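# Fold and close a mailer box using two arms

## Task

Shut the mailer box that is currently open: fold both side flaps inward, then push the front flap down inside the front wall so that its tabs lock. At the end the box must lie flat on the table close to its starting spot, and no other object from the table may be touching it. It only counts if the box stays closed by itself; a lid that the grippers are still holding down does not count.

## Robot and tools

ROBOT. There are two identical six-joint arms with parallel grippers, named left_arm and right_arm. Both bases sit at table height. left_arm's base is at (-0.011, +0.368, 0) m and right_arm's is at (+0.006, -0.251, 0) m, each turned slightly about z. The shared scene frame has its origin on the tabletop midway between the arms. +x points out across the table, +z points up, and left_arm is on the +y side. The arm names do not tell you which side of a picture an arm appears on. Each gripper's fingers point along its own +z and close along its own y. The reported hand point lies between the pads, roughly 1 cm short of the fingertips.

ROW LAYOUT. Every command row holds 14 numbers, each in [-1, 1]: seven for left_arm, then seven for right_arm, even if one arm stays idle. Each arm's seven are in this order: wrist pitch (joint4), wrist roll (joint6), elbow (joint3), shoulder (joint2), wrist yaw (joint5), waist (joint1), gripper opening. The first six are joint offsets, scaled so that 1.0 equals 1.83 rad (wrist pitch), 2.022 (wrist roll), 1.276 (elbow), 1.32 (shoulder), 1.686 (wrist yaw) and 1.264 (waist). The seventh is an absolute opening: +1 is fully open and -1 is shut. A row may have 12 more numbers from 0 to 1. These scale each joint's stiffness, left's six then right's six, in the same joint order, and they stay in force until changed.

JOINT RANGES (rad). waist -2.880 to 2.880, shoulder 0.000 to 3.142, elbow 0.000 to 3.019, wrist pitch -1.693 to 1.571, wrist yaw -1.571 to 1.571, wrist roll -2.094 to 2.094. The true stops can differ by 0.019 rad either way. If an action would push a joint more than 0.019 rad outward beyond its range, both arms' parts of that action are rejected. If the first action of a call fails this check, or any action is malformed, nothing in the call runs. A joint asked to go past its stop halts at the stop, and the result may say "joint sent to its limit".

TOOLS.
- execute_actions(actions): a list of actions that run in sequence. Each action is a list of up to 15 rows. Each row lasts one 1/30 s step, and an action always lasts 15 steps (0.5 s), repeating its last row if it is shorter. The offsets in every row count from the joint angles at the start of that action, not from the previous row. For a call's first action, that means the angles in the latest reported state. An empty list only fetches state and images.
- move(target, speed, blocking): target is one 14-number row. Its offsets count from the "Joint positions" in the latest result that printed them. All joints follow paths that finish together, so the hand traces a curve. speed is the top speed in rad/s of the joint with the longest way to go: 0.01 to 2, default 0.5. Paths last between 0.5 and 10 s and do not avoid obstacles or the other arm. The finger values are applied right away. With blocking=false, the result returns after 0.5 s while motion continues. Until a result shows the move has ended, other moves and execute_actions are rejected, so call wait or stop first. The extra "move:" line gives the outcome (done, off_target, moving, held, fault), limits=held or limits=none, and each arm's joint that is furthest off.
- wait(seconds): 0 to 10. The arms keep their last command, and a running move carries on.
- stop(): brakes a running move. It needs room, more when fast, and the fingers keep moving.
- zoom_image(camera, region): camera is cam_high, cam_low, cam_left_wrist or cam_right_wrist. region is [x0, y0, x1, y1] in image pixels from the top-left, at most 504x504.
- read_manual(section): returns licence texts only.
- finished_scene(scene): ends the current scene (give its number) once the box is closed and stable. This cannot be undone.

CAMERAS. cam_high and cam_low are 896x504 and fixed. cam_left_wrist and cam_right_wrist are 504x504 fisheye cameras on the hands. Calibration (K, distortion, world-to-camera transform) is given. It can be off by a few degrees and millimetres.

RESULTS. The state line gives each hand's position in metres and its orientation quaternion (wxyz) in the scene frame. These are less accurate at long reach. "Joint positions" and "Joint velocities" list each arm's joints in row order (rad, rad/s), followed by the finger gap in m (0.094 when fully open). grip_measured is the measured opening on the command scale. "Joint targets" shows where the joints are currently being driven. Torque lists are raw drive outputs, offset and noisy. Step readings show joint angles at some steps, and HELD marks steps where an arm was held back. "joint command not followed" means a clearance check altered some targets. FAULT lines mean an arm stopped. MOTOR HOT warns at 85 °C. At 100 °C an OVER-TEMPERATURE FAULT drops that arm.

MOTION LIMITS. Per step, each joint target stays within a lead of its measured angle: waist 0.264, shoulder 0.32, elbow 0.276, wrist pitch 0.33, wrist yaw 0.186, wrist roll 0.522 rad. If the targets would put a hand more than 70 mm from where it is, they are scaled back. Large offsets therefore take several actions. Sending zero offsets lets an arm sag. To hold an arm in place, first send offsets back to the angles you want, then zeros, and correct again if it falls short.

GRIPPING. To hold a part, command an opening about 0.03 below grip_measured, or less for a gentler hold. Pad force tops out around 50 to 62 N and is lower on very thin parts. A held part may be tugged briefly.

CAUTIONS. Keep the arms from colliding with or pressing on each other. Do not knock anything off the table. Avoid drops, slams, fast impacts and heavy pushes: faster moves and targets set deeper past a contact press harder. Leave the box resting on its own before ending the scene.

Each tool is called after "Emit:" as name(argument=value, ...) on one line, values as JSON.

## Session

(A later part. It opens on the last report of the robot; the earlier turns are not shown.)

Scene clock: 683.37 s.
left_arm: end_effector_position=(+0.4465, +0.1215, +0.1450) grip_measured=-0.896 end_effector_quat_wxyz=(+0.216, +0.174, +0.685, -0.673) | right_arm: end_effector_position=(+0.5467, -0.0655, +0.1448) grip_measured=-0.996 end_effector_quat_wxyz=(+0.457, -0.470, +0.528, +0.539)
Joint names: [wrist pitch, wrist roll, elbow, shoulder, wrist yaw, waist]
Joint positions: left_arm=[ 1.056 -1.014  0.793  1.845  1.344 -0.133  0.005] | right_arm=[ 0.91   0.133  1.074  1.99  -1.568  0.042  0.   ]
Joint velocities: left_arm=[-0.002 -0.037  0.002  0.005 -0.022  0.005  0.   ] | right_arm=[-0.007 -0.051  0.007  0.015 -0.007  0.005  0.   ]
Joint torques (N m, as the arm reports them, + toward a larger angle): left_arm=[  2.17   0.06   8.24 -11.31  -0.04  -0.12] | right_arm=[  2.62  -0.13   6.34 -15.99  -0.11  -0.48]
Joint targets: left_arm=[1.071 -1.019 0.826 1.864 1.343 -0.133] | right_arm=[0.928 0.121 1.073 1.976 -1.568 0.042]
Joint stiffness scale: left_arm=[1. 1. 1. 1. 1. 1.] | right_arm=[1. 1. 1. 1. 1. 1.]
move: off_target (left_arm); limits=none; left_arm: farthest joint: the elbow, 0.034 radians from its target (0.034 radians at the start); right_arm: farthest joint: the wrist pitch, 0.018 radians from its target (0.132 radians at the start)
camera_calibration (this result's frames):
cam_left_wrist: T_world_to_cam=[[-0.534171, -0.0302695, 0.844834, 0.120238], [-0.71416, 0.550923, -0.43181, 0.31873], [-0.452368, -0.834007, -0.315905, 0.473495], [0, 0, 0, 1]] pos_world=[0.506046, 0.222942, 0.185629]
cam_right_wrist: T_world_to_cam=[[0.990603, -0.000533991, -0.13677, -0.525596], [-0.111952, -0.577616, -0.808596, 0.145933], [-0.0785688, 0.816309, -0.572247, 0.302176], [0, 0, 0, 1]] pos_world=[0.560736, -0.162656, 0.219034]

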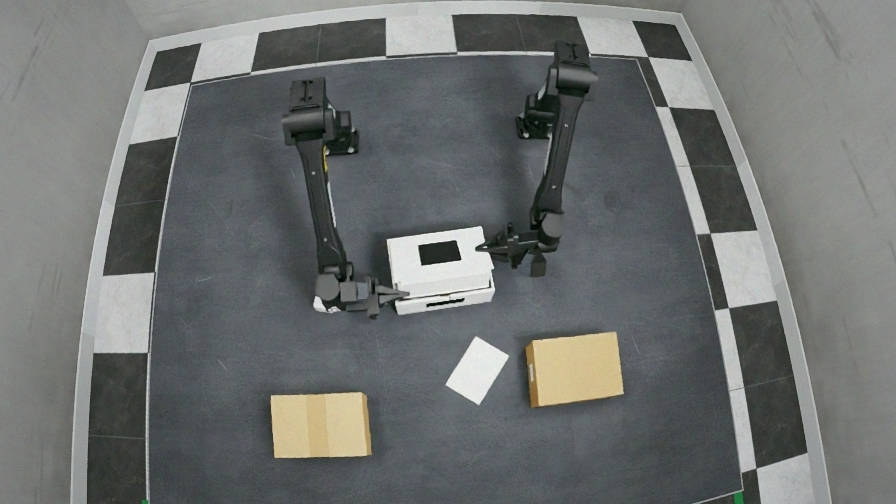

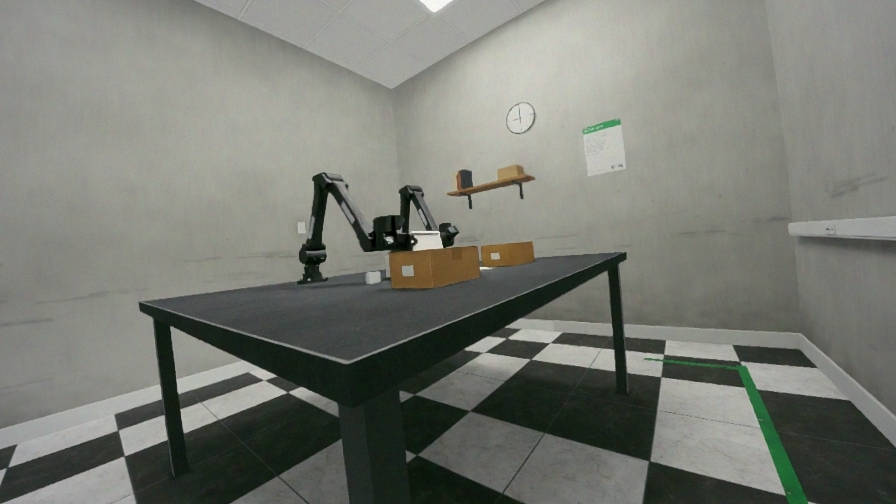

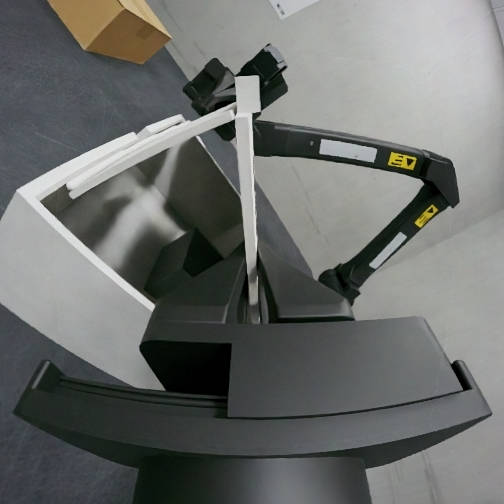

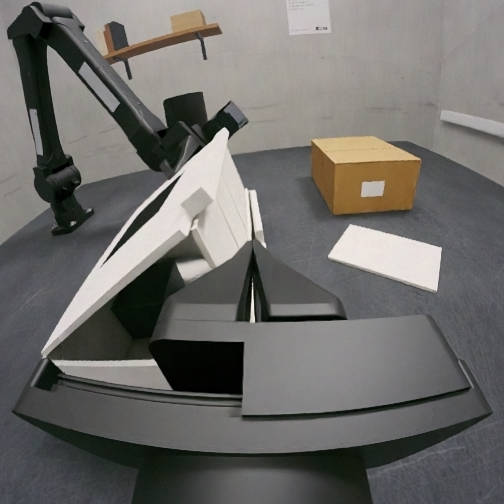

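Emit:
move(target=[0.029,-0.092,0.041,0.06,0,0,-0.9,0.026,0,0.02,0.04,0,0,-1], speed=0.1)

Scene clock: 702.50 s.
left_arm: end_effector_position=(+0.4534, +0.1209, +0.1314) grip_measured=-0.898 end_effector_quat_wxyz=(+0.158, +0.115, +0.697, -0.690) | right_arm: end_effector_position=(+0.5469, -0.0655, +0.1264) grip_measured=-0.996 end_effector_quat_wxyz=(+0.455, -0.468, +0.531, +0.542)
Joint names: [wrist pitch, wrist roll, elbow, shoulder, wrist yaw, waist]
Joint positions: left_arm=[ 1.095 -1.194  0.812  1.895  1.345 -0.132  0.005] | right_arm=[ 0.939  0.133  1.074  2.03  -1.568  0.042  0.   ]
Joint velocities: left_arm=[ 0.002 -0.081 -0.022  0.005  0.051 -0.005 -0.001] | right_arm=[-0.002  0.051 -0.002  0.005 -0.066 -0.005  0.001]
Joint torques (N m, as the arm reports them, + toward a larger angle): left_arm=[  2.13   0.06   7.98 -11.01  -0.1   -0.26] | right_arm=[  2.76  -0.03   8.43 -14.65  -0.14  -0.26]
Joint targets: left_arm=[1.109 -1.200 0.845 1.924 1.343 -0.133] | right_arm=[0.957 0.133 1.099 2.043 -1.568 0.042]
Joint stiffness scale: left_arm=[1. 1. 1. 1. 1. 1.] | right_arm=[1. 1. 1. 1. 1. 1.]
move: off_target (left_arm, right_arm); limits=none; left_arm: farthest joint: the elbow, 0.033 radians from its target (0.053 radians at the start); right_arm: farthest joint: the elbow, 0.026 radians from its target (0.026 radians at the start)
camera_calibration (this result's frames):
cam_left_wrist: T_world_to_cam=[[-0.382203, -0.0191047, 0.923881, 0.0548062], [-0.777773, 0.546521, -0.310458, 0.331486], [-0.498989, -0.837228, -0.223741, 0.481186], [0, 0, 0, 1]] pos_world=[0.518874, 0.222745, 0.159939]
cam_right_wrist: T_world_to_cam=[[0.989198, -0.000571446, -0.146585, -0.526336], [-0.119963, -0.577829, -0.807293, 0.135282], [-0.0842397, 0.816157, -0.571656, 0.294673], [0, 0, 0, 1]] pos_world=[0.561702, -0.16263, 0.200511]

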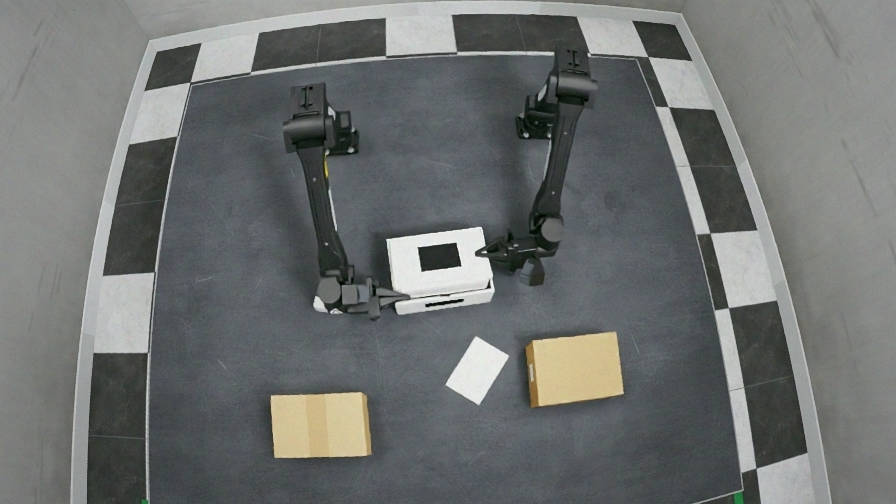

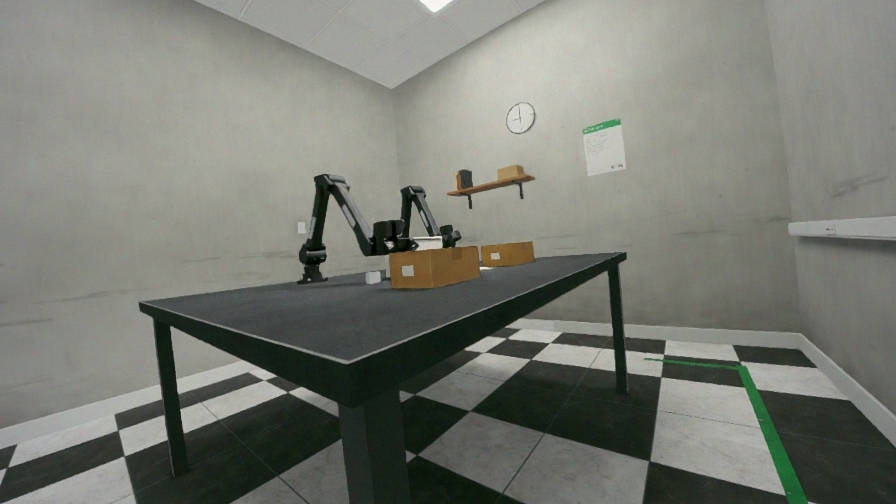

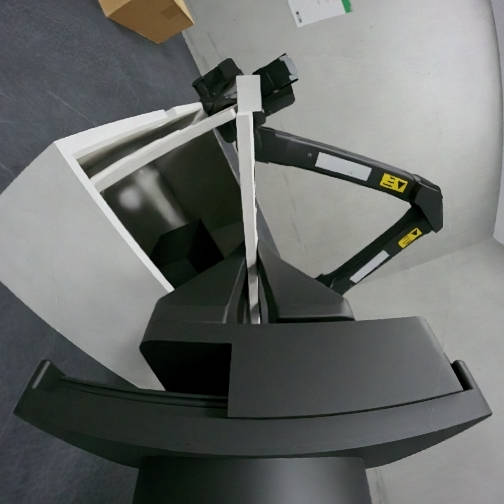

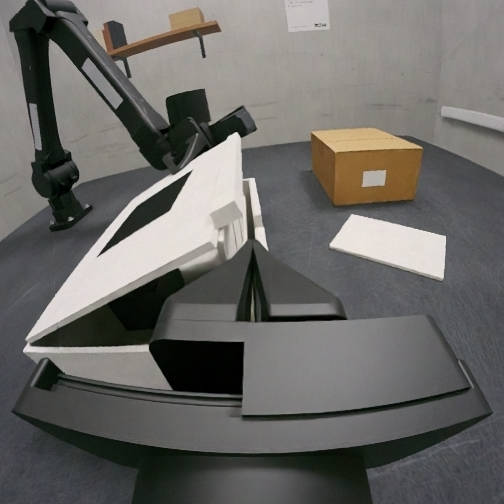

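Emit:
move(target=[0.028,-0.07,0.026,0.045,0,0,-0.88,0.01,0,0.02,-0.005,0,-0.12,-1], speed=0.12)

Emit:
move(target=[0.008,0,0.026,0.01,0,0,-0.88,-0.4,0.1,0.3,-0.33,0.3,-0.05,-1], speed=0.7)

Scene clock: 723.10 s.
left_arm: end_effector_position=(+0.4545, +0.1207, +0.1199) grip_measured=-0.882 end_effector_quat_wxyz=(+0.116, +0.072, +0.702, -0.699) | right_arm: end_effector_position=(+0.5678, -0.1438, +0.1264) grip_measured=-0.996 end_effector_quat_wxyz=(+0.492, -0.429, +0.562, +0.508)
Joint names: [wrist pitch, wrist roll, elbow, shoulder, wrist yaw, waist]
Joint positions: left_arm=[ 1.132 -1.322  0.816  1.931  1.345 -0.132  0.006] | right_arm=[ 0.939  0.133  1.074  2.03  -1.568 -0.1    0.   ]
Joint velocities: left_arm=[ 0.007 -0.007 -0.012 -0.005 -0.022  0.005  0.001] | right_arm=[ 0.007 -0.037  0.002 -0.015  0.037 -0.005 -0.   ]
Joint torques (N m, as the arm reports them, + toward a larger angle): left_arm=[  2.16  -0.01   7.47 -11.52  -0.05  -0.15] | right_arm=[  2.65  -0.02   8.2  -15.24  -0.08  -0.42]
Joint targets: left_arm=[1.146 -1.336 0.846 1.955 1.345 -0.132] | right_arm=[0.957 0.133 1.099 2.023 -1.568 -0.110]
Joint stiffness scale: left_arm=[1. 1. 1. 1. 1. 1.] | right_arm=[1. 1. 1. 1. 1. 1.]
move: off_target (left_arm, right_arm); limits=none; left_arm: farthest joint: the elbow, 0.029 radians from its target (0.033 radians at the start); right_arm: farthest joint: the elbow, 0.026 radians from its target (0.026 radians at the start)
camera_calibration (this result's frames):
cam_left_wrist: T_world_to_cam=[[-0.267386, -0.0106293, 0.963531, 0.00786933], [-0.809742, 0.544507, -0.218702, 0.332604], [-0.522325, -0.838689, -0.154201, 0.481439], [0, 0, 0, 1]] pos_world=[0.522895, 0.222756, 0.139397]
cam_right_wrist: T_world_to_cam=[[0.979174, -0.140471, -0.146585, -0.561432], [-0.200481, -0.555054, -0.807293, 0.141514], [0.0320388, 0.819868, -0.571656, 0.294872], [0, 0, 0, 1]] pos_world=[0.568663, -0.242073, 0.200511]

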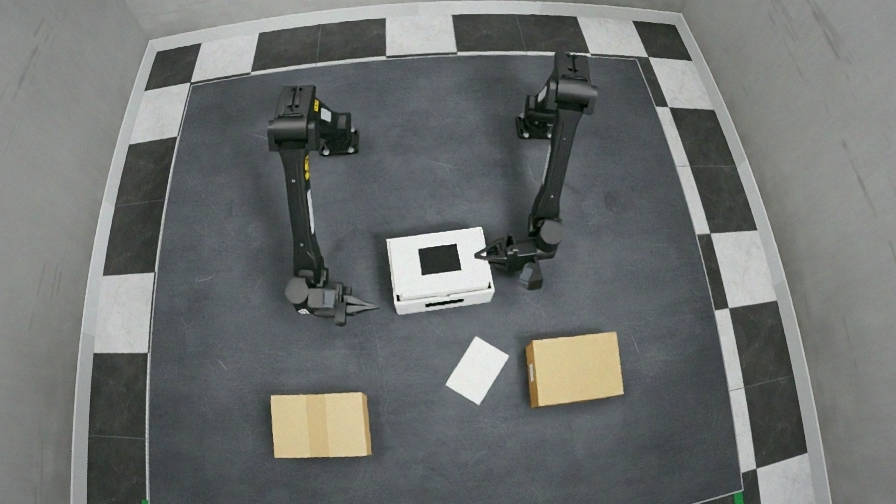

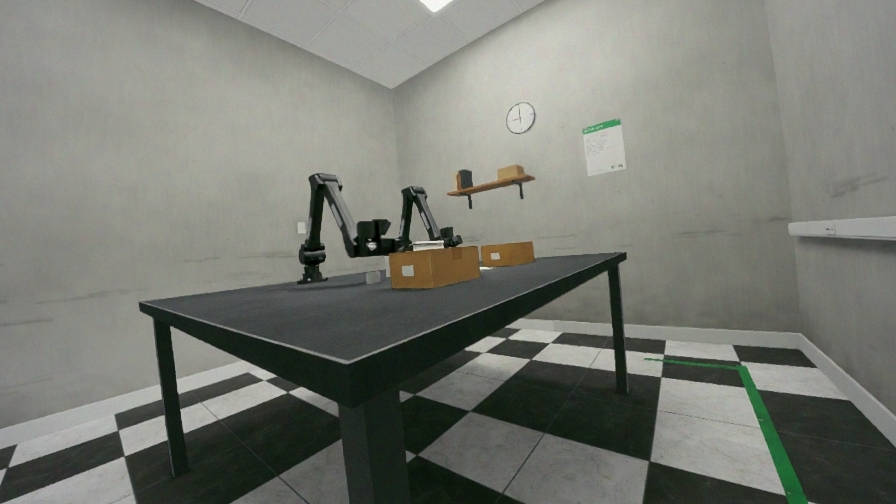

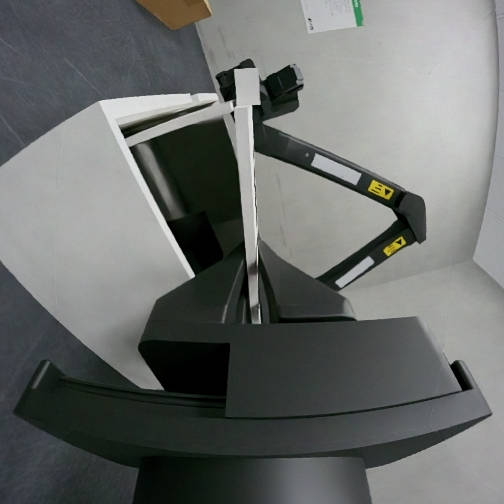

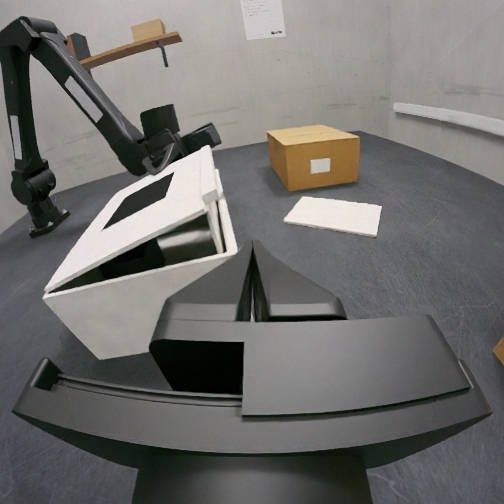

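Scene clock: 724.87 s.
left_arm: end_effector_position=(+0.4551, +0.1206, +0.1204) grip_measured=-0.882 end_effector_quat_wxyz=(+0.116, +0.072, +0.702, -0.699) | right_arm: end_effector_position=(+0.6511, -0.2073, +0.4576) grip_measured=-0.996 end_effector_quat_wxyz=(+0.598, -0.216, +0.663, +0.396)
Joint names: [wrist pitch, wrist roll, elbow, shoulder, wrist yaw, waist]
Joint positions: left_arm=[ 1.132 -1.322  0.818  1.931  1.345 -0.132  0.006] | right_arm=[ 0.218  0.323  1.425  1.583 -1.066 -0.151  0.   ]
Joint velocities: left_arm=[-0.007 -0.051  0.002  0.005 -0.007 -0.005 -0.   ] | right_arm=[ 0.022 -0.022  0.002 -0.024 -0.051 -0.015 -0.001]
Joint torques (N m, as the arm reports them, + toward a larger angle): left_arm=[  2.18   0.11   7.6  -12.39  -0.04  -0.18] | right_arm=[  1.59   0.09  12.4  -12.4    0.05  -0.94]
Joint targets: left_arm=[1.147 -1.322 0.849 1.944 1.345 -0.132] | right_arm=[0.207 0.335 1.456 1.594 -1.062 -0.163]
Joint stiffness scale: left_arm=[1. 1. 1. 1. 1. 1.] | right_arm=[1. 1. 1. 1. 1. 1.]
move: off_target (left_arm, right_arm); limits=none; left_arm: farthest joint: the elbow, 0.031 radians from its target (0.033 radians at the start); right_arm: farthest joint: the elbow, 0.032 radians from its target (0.383 radians at the start)
camera_calibration (this result's frames):
cam_left_wrist: T_world_to_cam=[[-0.269199, -0.0103291, 0.963029, 0.00837222], [-0.809329, 0.544439, -0.220395, 0.333323], [-0.522034, -0.838737, -0.154922, 0.481728], [0, 0, 0, 1]] pos_world=[0.5235, 0.222656, 0.14003]
cam_right_wrist: T_world_to_cam=[[0.745132, -0.611905, -0.265238, -0.494471], [-0.523056, -0.289458, -0.80164, 0.652836], [0.413752, 0.736061, -0.535745, 0.251294], [0, 0, 0, 1]] pos_world=[0.605943, -0.298569, 0.526817]

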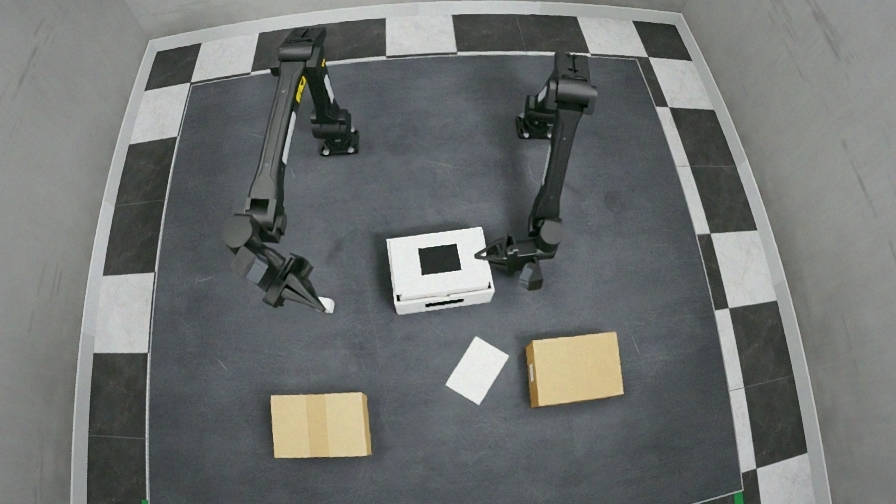

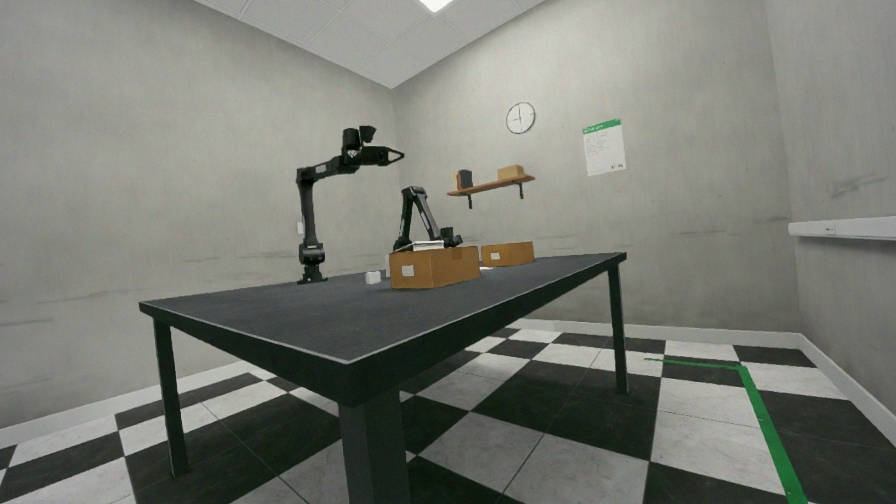

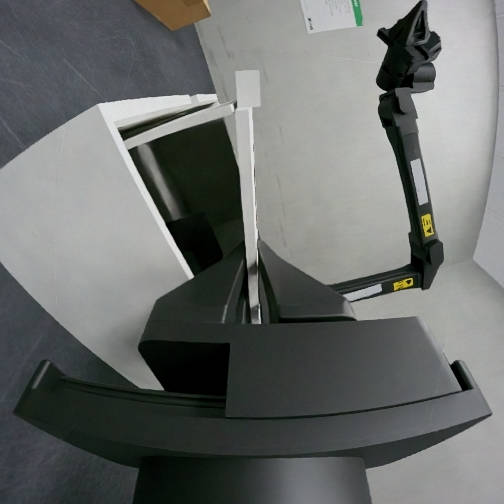

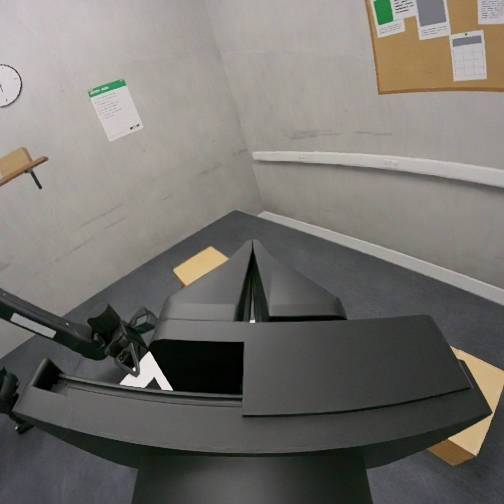

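Emit:
move(target=[0.008,0,0.024,0.01,0,0,-0.88,-0.925,0.045,0.278,0.205,0.634,0.515,0.5], speed=0.9)

Scene clock: 732.43 s.
left_arm: end_effector_position=(+0.4551, +0.1206, +0.1204) grip_measured=-0.882 end_effector_quat_wxyz=(+0.116, +0.072, +0.702, -0.699) | right_arm: end_effector_position=(+0.5095, +0.0133, +0.1915) grip_measured=+0.499 end_effector_quat_wxyz=(+0.001, -0.041, +0.999, +0.000)
Joint names: [wrist pitch, wrist roll, elbow, shoulder, wrist yaw, waist]
Joint positions: left_arm=[ 1.132 -1.322  0.818  1.931  1.345 -0.132  0.006] | right_arm=[-1.464  0.402  1.736  1.841  0.     0.5    0.07 ]
Joint velocities: left_arm=[-0.007 -0.007 -0.007 -0.024 -0.007 -0.024  0.001] | right_arm=[ 0.002  0.066 -0.002 -0.005  0.051 -0.005 -0.002]
Joint torques (N m, as the arm reports them, + toward a larger angle): left_arm=[  2.18   0.11   7.58 -12.41  -0.04  -0.05] | right_arm=[  0.2    0.15  12.65 -14.47   0.11  -0.42]
Joint targets: left_arm=[1.147 -1.322 0.848 1.944 1.345 -0.132] | right_arm=[-1.475 0.414 1.780 1.853 0.003 0.500]
Joint stiffness scale: left_arm=[1. 1. 1. 1. 1. 1.] | right_arm=[1. 1. 1. 1. 1. 1.]
move: off_target (left_arm, right_arm); limits=none; left_arm: farthest joint: the elbow, 0.031 radians from its target (0.031 radians at the start); right_arm: farthest joint: the elbow, 0.044 radians from its target (0.354 radians at the start)
camera_calibration (this result's frames):
cam_left_wrist: T_world_to_cam=[[-0.269199, -0.0103291, 0.963029, 0.00837222], [-0.809329, 0.544439, -0.220395, 0.333323], [-0.522034, -0.838737, -0.154922, 0.481728], [0, 0, 0, 1]] pos_world=[0.5235, 0.222656, 0.14003]
cam_right_wrist: T_world_to_cam=[[0.0852445, -0.996072, 0.023973, -0.0385768], [-0.817437, -0.0561595, 0.573274, 0.312939], [-0.569676, -0.0684649, -0.819013, 0.570898], [0, 0, 0, 1]] pos_world=[0.584323, 0.0182357, 0.289097]

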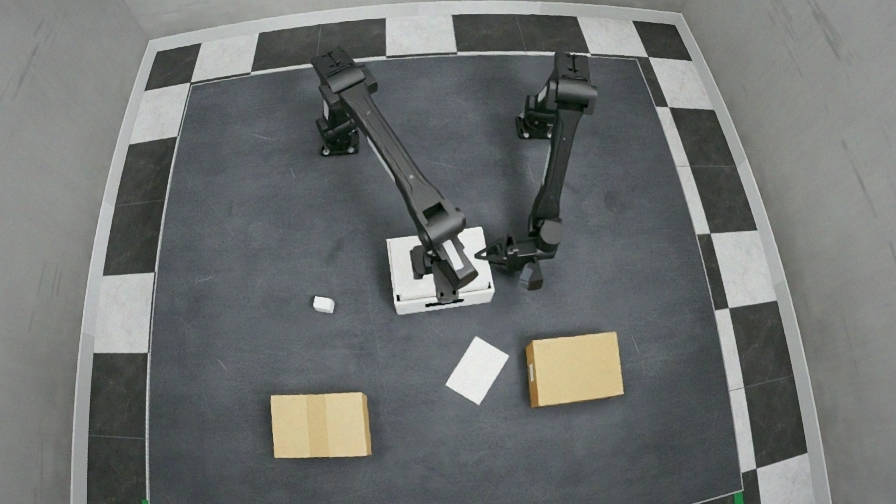

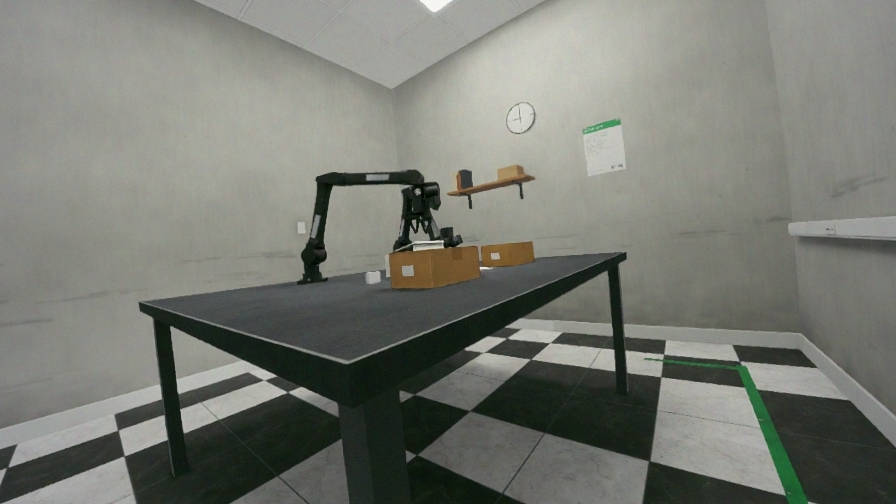

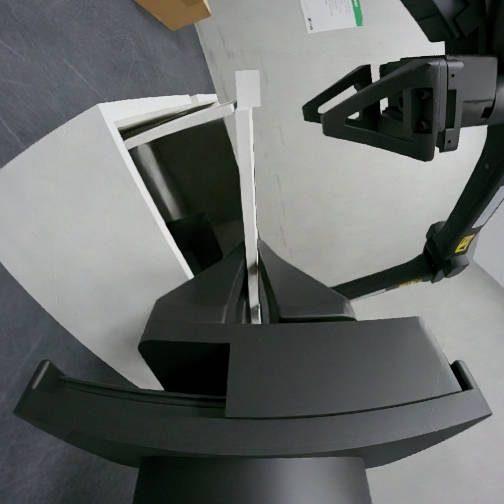

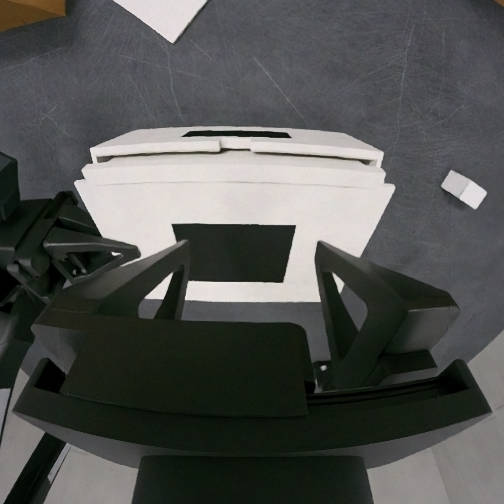

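Emit:
move(target=[0.008,0,0.024,0.01,0,0,-0.88,0.066,0,-0.062,0.034,0,0,0.5], speed=0.12)

Emit:
move(target=[0.008,0,0.024,0.01,0,0,-0.7,0.006,0,0,0.006,0,0,0.5])

Emit:
move(target=[0.008,0,0.024,0,0.05,0.13,-0.7,0.006,0,0,0.006,0,0,0.5], speed=0.15)

Scene clock: 748.27 s.
left_arm: end_effector_position=(+0.4551, +0.1206, +0.1204) grip_measured=-0.882 end_effector_quat_wxyz=(+0.116, +0.072, +0.702, -0.699) | right_arm: end_effector_position=(+0.5118, +0.0145, +0.1433) grip_measured=+0.499 end_effector_quat_wxyz=(-0.002, -0.041, +0.999, -0.001)
Joint names: [wrist pitch, wrist roll, elbow, shoulder, wrist yaw, waist]
Joint positions: left_arm=[ 1.132 -1.322  0.818  1.931  1.345 -0.132  0.006] | right_arm=[-1.357  0.402  1.655  1.873  0.     0.5    0.07 ]
Joint velocities: left_arm=[-0.002 -0.007 -0.007 -0.024 -0.022 -0.005 -0.001] | right_arm=[ 0.012  0.007  0.002  0.005 -0.022 -0.005 -0.   ]
Joint torques (N m, as the arm reports them, + toward a larger angle): left_arm=[  2.16   0.11   7.57 -12.46  -0.03  -0.1 ] | right_arm=[  1.34  -0.03   8.86 -14.82  -0.06  -0.12]
Joint targets: left_arm=[1.147 -1.322 0.848 1.944 1.345 -0.132] | right_arm=[-1.343 0.402 1.657 1.886 0.000 0.500]
Joint stiffness scale: left_arm=[1. 1. 1. 1. 1. 1.] | right_arm=[1. 1. 1. 1. 1. 1.]
move: off_target (left_arm); limits=none; left_arm: farthest joint: the elbow, 0.031 radians from its target (0.031 radians at the start); right_arm: farthest joint: the wrist pitch, 0.014 radians from its target (0.121 radians at the start)
camera_calibration (this result's frames):
cam_left_wrist: T_world_to_cam=[[-0.269199, -0.0103291, 0.963029, 0.00837222], [-0.809329, 0.544439, -0.220395, 0.333323], [-0.522034, -0.838737, -0.154922, 0.481728], [0, 0, 0, 1]] pos_world=[0.5235, 0.222656, 0.14003]
cam_right_wrist: T_world_to_cam=[[0.0853803, -0.996, 0.0263472, -0.0368344], [-0.814329, -0.0545214, 0.577837, 0.340225], [-0.574089, -0.0707912, -0.815727, 0.534615], [0, 0, 0, 1]] pos_world=[0.587117, 0.0197086, 0.240476]

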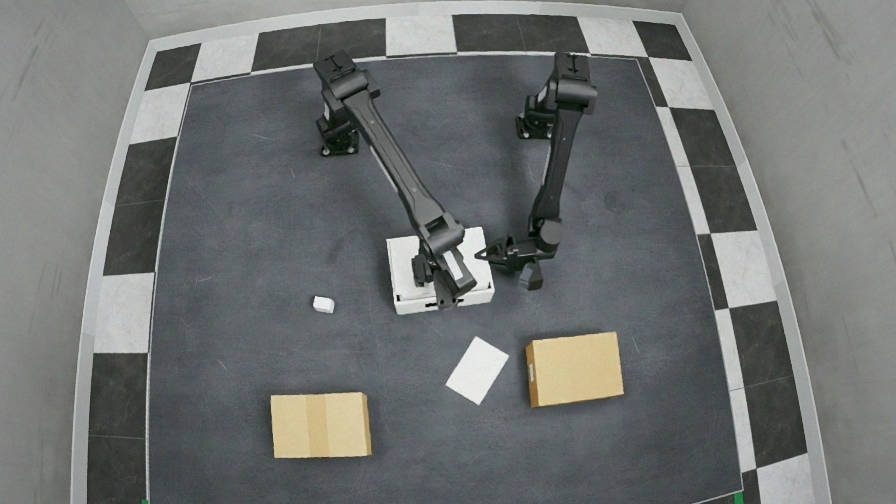

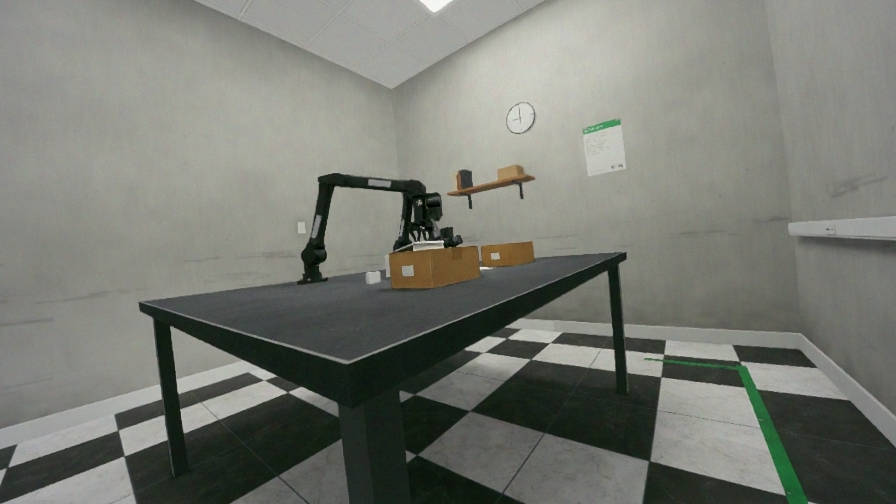

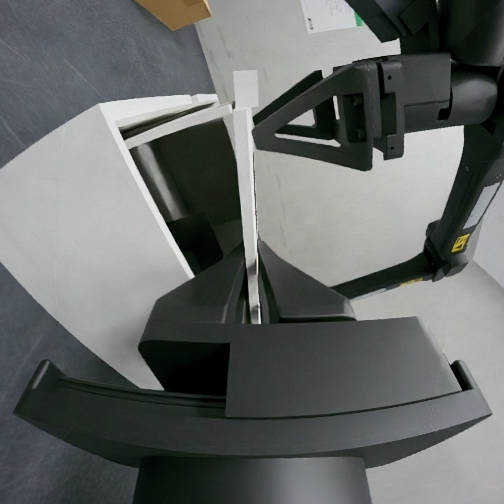

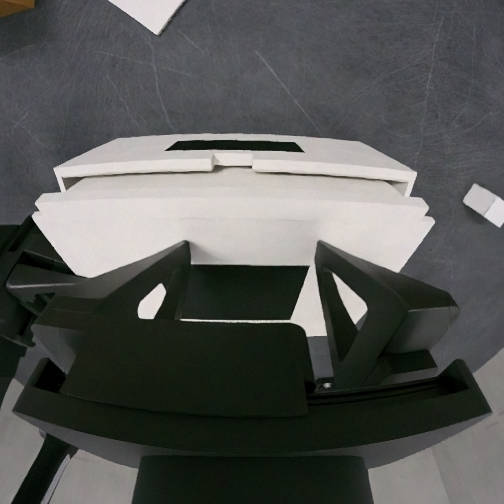

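Scene clock: 748.97 s.
left_arm: end_effector_position=(+0.4555, +0.1205, +0.1218) grip_measured=-0.702 end_effector_quat_wxyz=(+0.118, +0.075, +0.701, -0.699) | right_arm: end_effector_position=(+0.5118, +0.0145, +0.1433) grip_measured=+0.499 end_effector_quat_wxyz=(-0.002, -0.041, +0.999, -0.001)
Joint names: [wrist pitch, wrist roll, elbow, shoulder, wrist yaw, waist]
Joint positions: left_arm=[ 1.136 -1.322  0.82   1.93   1.346 -0.132  0.014] | right_arm=[-1.357  0.402  1.655  1.873  0.     0.5    0.07 ]
Joint velocities: left_arm=[ 0.017 -0.022  0.002 -0.005  0.051  0.005 -0.001] | right_arm=[ 0.007  0.022  0.012  0.005  0.037 -0.005 -0.   ]
Joint torques (N m, as the arm reports them, + toward a larger angle): left_arm=[  1.93   0.11   7.42 -12.28  -0.12  -0.1 ] | right_arm=[  1.27  -0.01   8.68 -15.37  -0.06   0.1 ]
Joint targets: left_arm=[1.146 -1.322 0.848 1.944 1.345 -0.132] | right_arm=[-1.346 0.402 1.655 1.881 0.000 0.500]
Joint stiffness scale: left_arm=[1. 1. 1. 1. 1. 1.] | right_arm=[1. 1. 1. 1. 1. 1.]
move: off_target (left_arm); limits=none; left_arm: farthest joint: the elbow, 0.029 radians from its target (0.031 radians at the start); right_arm: farthest joint: the wrist pitch, 0.011 radians from its target (0.011 radians at the start)
camera_calibration (this result's frames):
cam_left_wrist: T_world_to_cam=[[-0.276098, -0.00880679, 0.961089, 0.0103081], [-0.806897, 0.545414, -0.226805, 0.333559], [-0.522194, -0.83812, -0.157694, 0.482377], [0, 0, 0, 1]] pos_world=[0.523888, 0.222453, 0.141814]
cam_right_wrist: T_world_to_cam=[[0.0853803, -0.996, 0.0263472, -0.0368344], [-0.814329, -0.0545214, 0.577837, 0.340225], [-0.574089, -0.0707912, -0.815727, 0.534615], [0, 0, 0, 1]] pos_world=[0.587117, 0.0197086, 0.240476]

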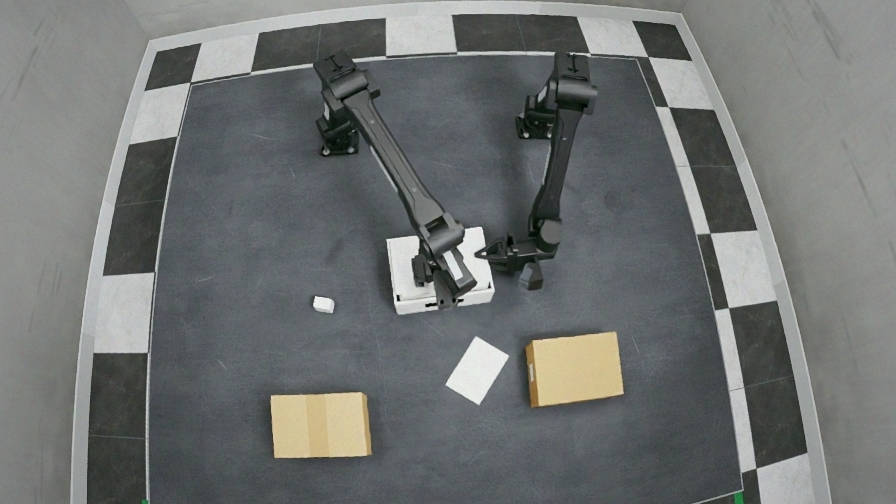

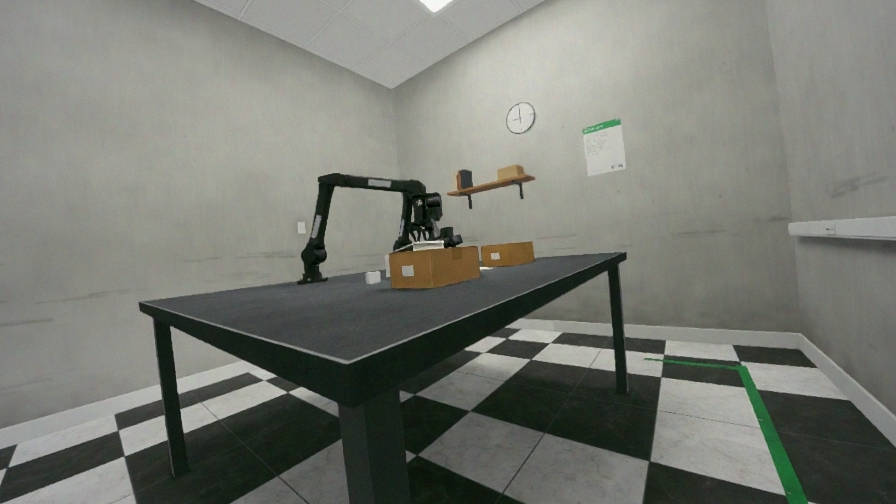

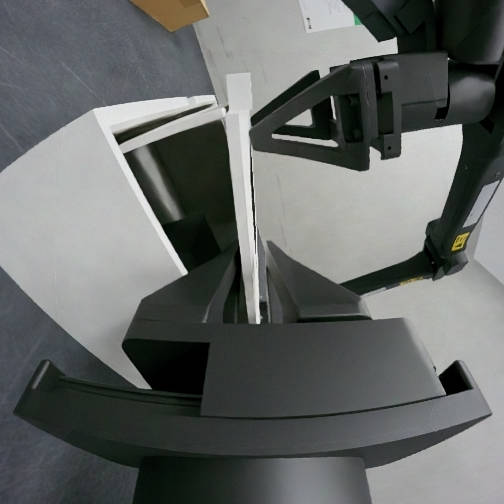

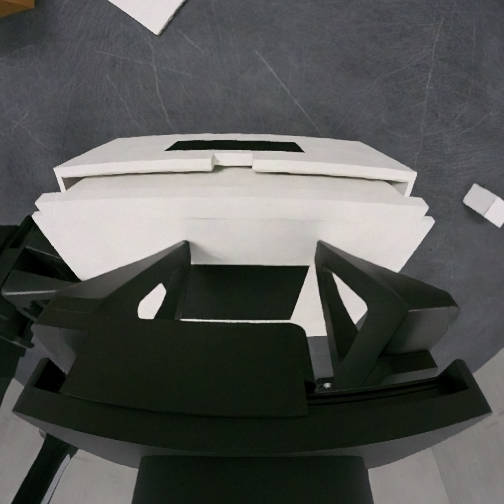

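Scene clock: 750.43 s.
left_arm: end_effector_position=(+0.4761, +0.1973, +0.1215) grip_measured=-0.702 end_effector_quat_wxyz=(+0.148, +0.046, +0.704, -0.693) | right_arm: end_effector_position=(+0.5118, +0.0145, +0.1433) grip_measured=+0.499 end_effector_quat_wxyz=(-0.002, -0.041, +0.999, -0.001)
Joint names: [wrist pitch, wrist roll, elbow, shoulder, wrist yaw, waist]
Joint positions: left_arm=[ 1.136 -1.322  0.82   1.93   1.426  0.032  0.014] | right_arm=[-1.357  0.402  1.655  1.873  0.     0.5    0.07 ]
Joint velocities: left_arm=[ 0.002  0.037  0.022  0.005 -0.037 -0.005  0.   ] | right_arm=[-0.007 -0.051  0.002  0.005  0.037 -0.005 -0.   ]
Joint torques (N m, as the arm reports them, + toward a larger angle): left_arm=[  2.09   0.11   7.54 -13.27   0.13   0.13] | right_arm=[  1.25   0.02   8.75 -15.72  -0.05  -0.79]
Joint targets: left_arm=[1.151 -1.322 0.850 1.930 1.430 0.033] | right_arm=[-1.346 0.402 1.655 1.881 0.000 0.500]
Joint stiffness scale: left_arm=[1. 1. 1. 1. 1. 1.] | right_arm=[1. 1. 1. 1. 1. 1.]
move: off_target (left_arm); limits=none; left_arm: farthest joint: the elbow, 0.031 radians from its target (0.031 radians at the start); right_arm: farthest joint: the wrist pitch, 0.011 radians from its target (0.011 radians at the start)
camera_calibration (this result's frames):
cam_left_wrist: T_world_to_cam=[[-0.274469, -0.0339441, 0.960997, 0.0212191], [-0.849771, 0.476307, -0.225878, 0.342177], [-0.450062, -0.878624, -0.159576, 0.531348], [0, 0, 0, 1]] pos_world=[0.535736, 0.304594, 0.141689]
cam_right_wrist: T_world_to_cam=[[0.0853803, -0.996, 0.0263472, -0.0368344], [-0.814329, -0.0545214, 0.577837, 0.340225], [-0.574089, -0.0707912, -0.815727, 0.534615], [0, 0, 0, 1]] pos_world=[0.587117, 0.0197086, 0.240476]

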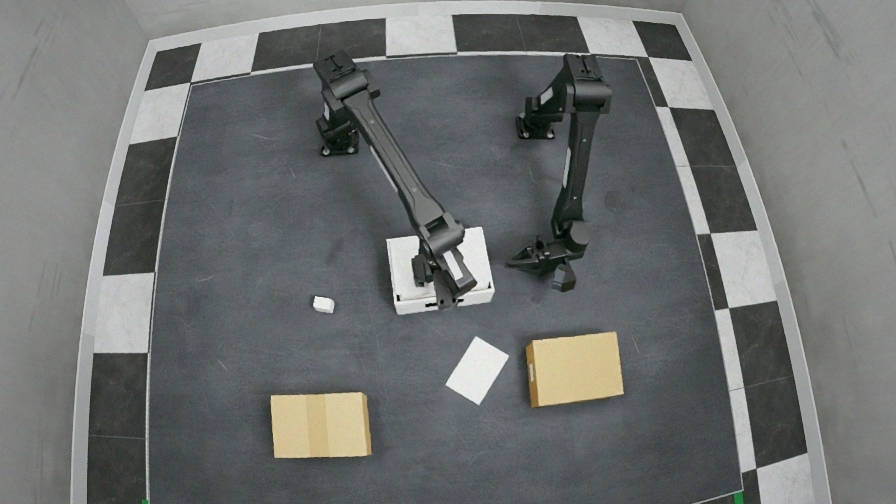

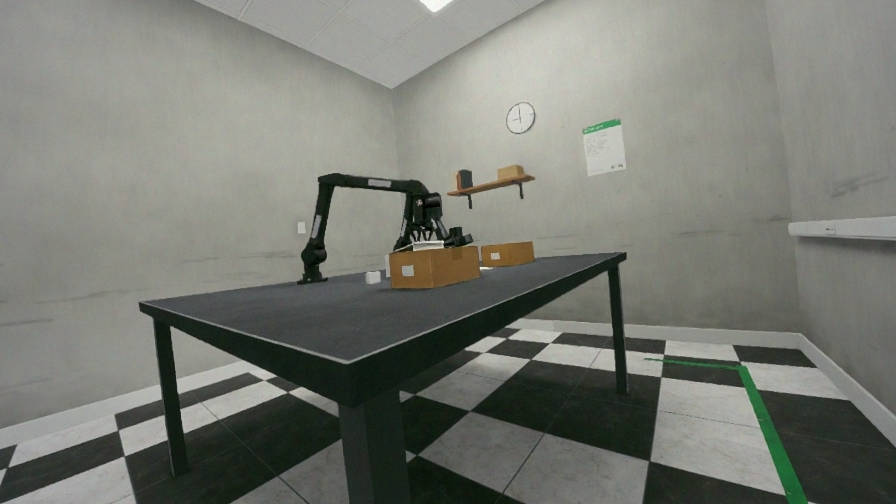

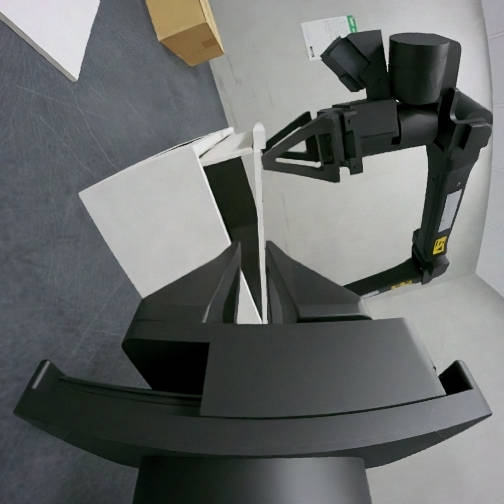

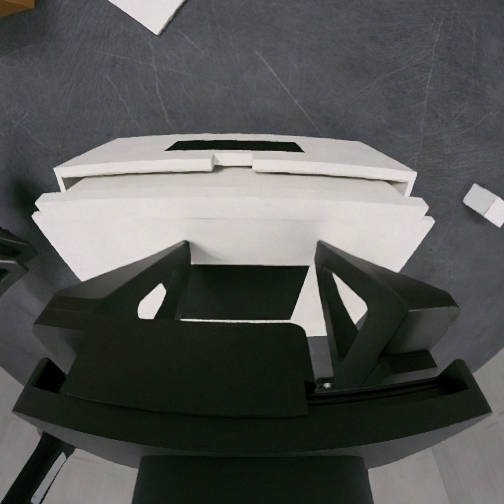

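Emit:
move(target=[0.008,0,0.024,0,0,0,-0.7,0.054,0,-0.05,0.03,0,0,0.5], speed=0.05)

Scene clock: 763.10 s.
left_arm: end_effector_position=(+0.4761, +0.1973, +0.1215) grip_measured=-0.702 end_effector_quat_wxyz=(+0.148, +0.046, +0.704, -0.693) | right_arm: end_effector_position=(+0.5120, +0.0146, +0.1123) grip_measured=+0.499 end_effector_quat_wxyz=(+0.001, -0.041, +0.999, +0.000)
Joint names: [wrist pitch, wrist roll, elbow, shoulder, wrist yaw, waist]
Joint positions: left_arm=[ 1.136 -1.322  0.82   1.93   1.426  0.032  0.014] | right_arm=[-1.274  0.402  1.596  1.89   0.     0.5    0.07 ]
Joint velocities: left_arm=[-0.012 -0.022 -0.007 -0.015 -0.022  0.005 -0.001] | right_arm=[ 0.007  0.051  0.002  0.005 -0.051 -0.005 -0.   ]
Joint torques (N m, as the arm reports them, + toward a larger angle): left_arm=[  2.08   0.11   7.56 -13.37  -0.05  -0.13] | right_arm=[  1.39   0.03   8.23 -14.21  -0.06  -0.6 ]
Joint targets: left_arm=[1.151 -1.322 0.850 1.930 1.426 0.032] | right_arm=[-1.258 0.402 1.591 1.913 0.000 0.500]
Joint stiffness scale: left_arm=[1. 1. 1. 1. 1. 1.] | right_arm=[1. 1. 1. 1. 1. 1.]
move: off_target (left_arm, right_arm); limits=none; left_arm: farthest joint: the elbow, 0.031 radians from its target (0.031 radians at the start); right_arm: farthest joint: the shoulder, 0.023 radians from its target (0.040 radians at the start)
camera_calibration (this result's frames):
cam_left_wrist: T_world_to_cam=[[-0.274469, -0.0339441, 0.960997, 0.0212191], [-0.849771, 0.476307, -0.225878, 0.342177], [-0.450062, -0.878624, -0.159576, 0.531348], [0, 0, 0, 1]] pos_world=[0.535736, 0.304594, 0.141689]
cam_right_wrist: T_world_to_cam=[[0.0852284, -0.99608, 0.0236762, -0.0355549], [-0.817824, -0.0563634, 0.572702, 0.360695], [-0.569123, -0.0681734, -0.819422, 0.507273], [0, 0, 0, 1]] pos_world=[0.586716, 0.019497, 0.209942]

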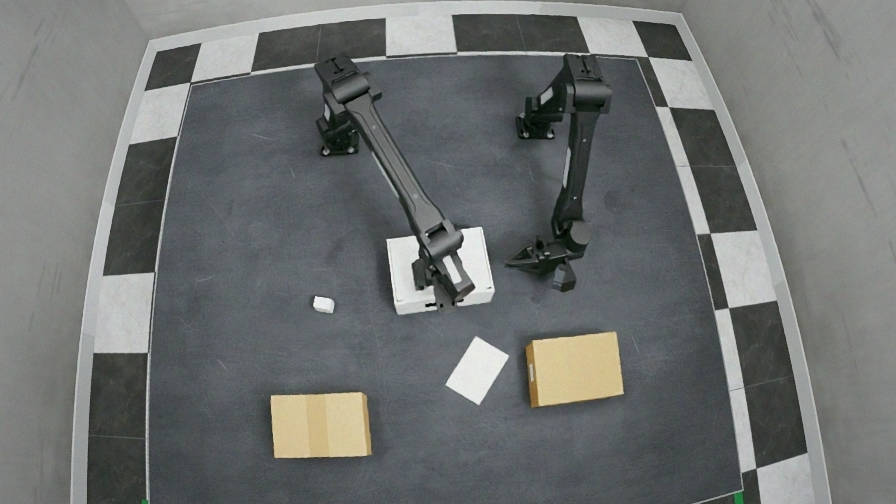

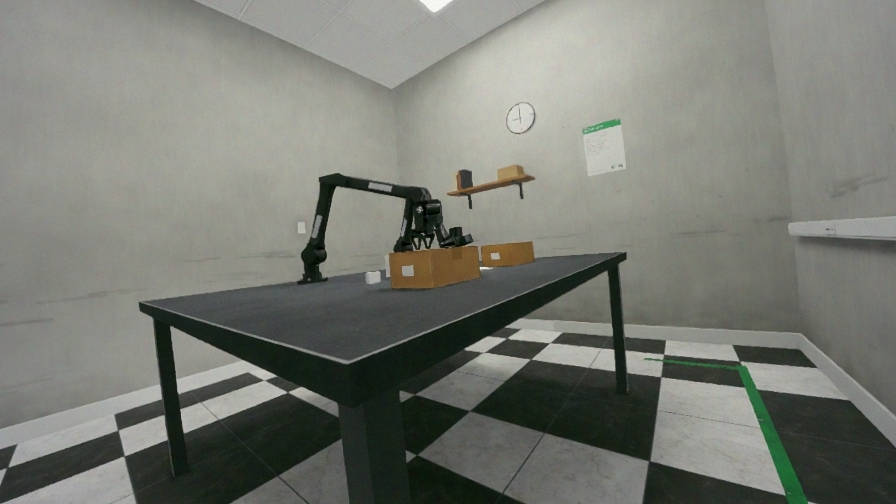

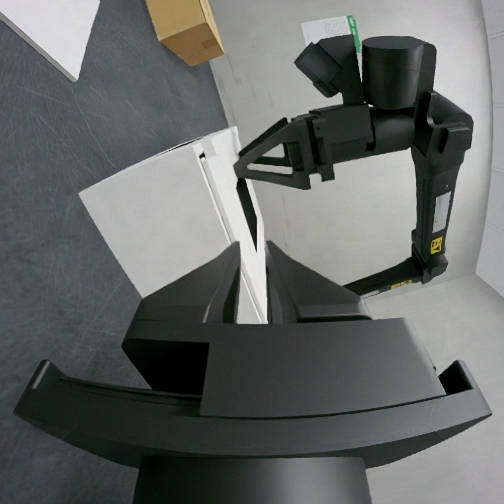

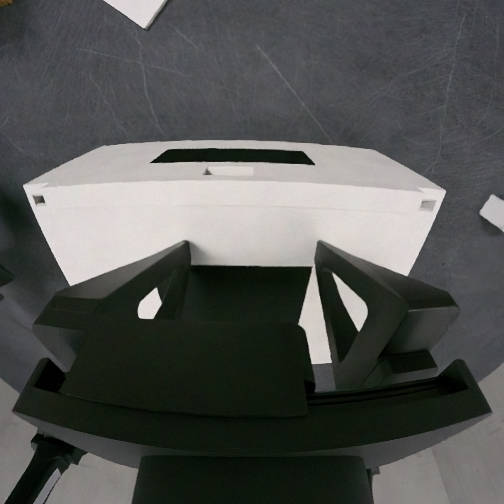

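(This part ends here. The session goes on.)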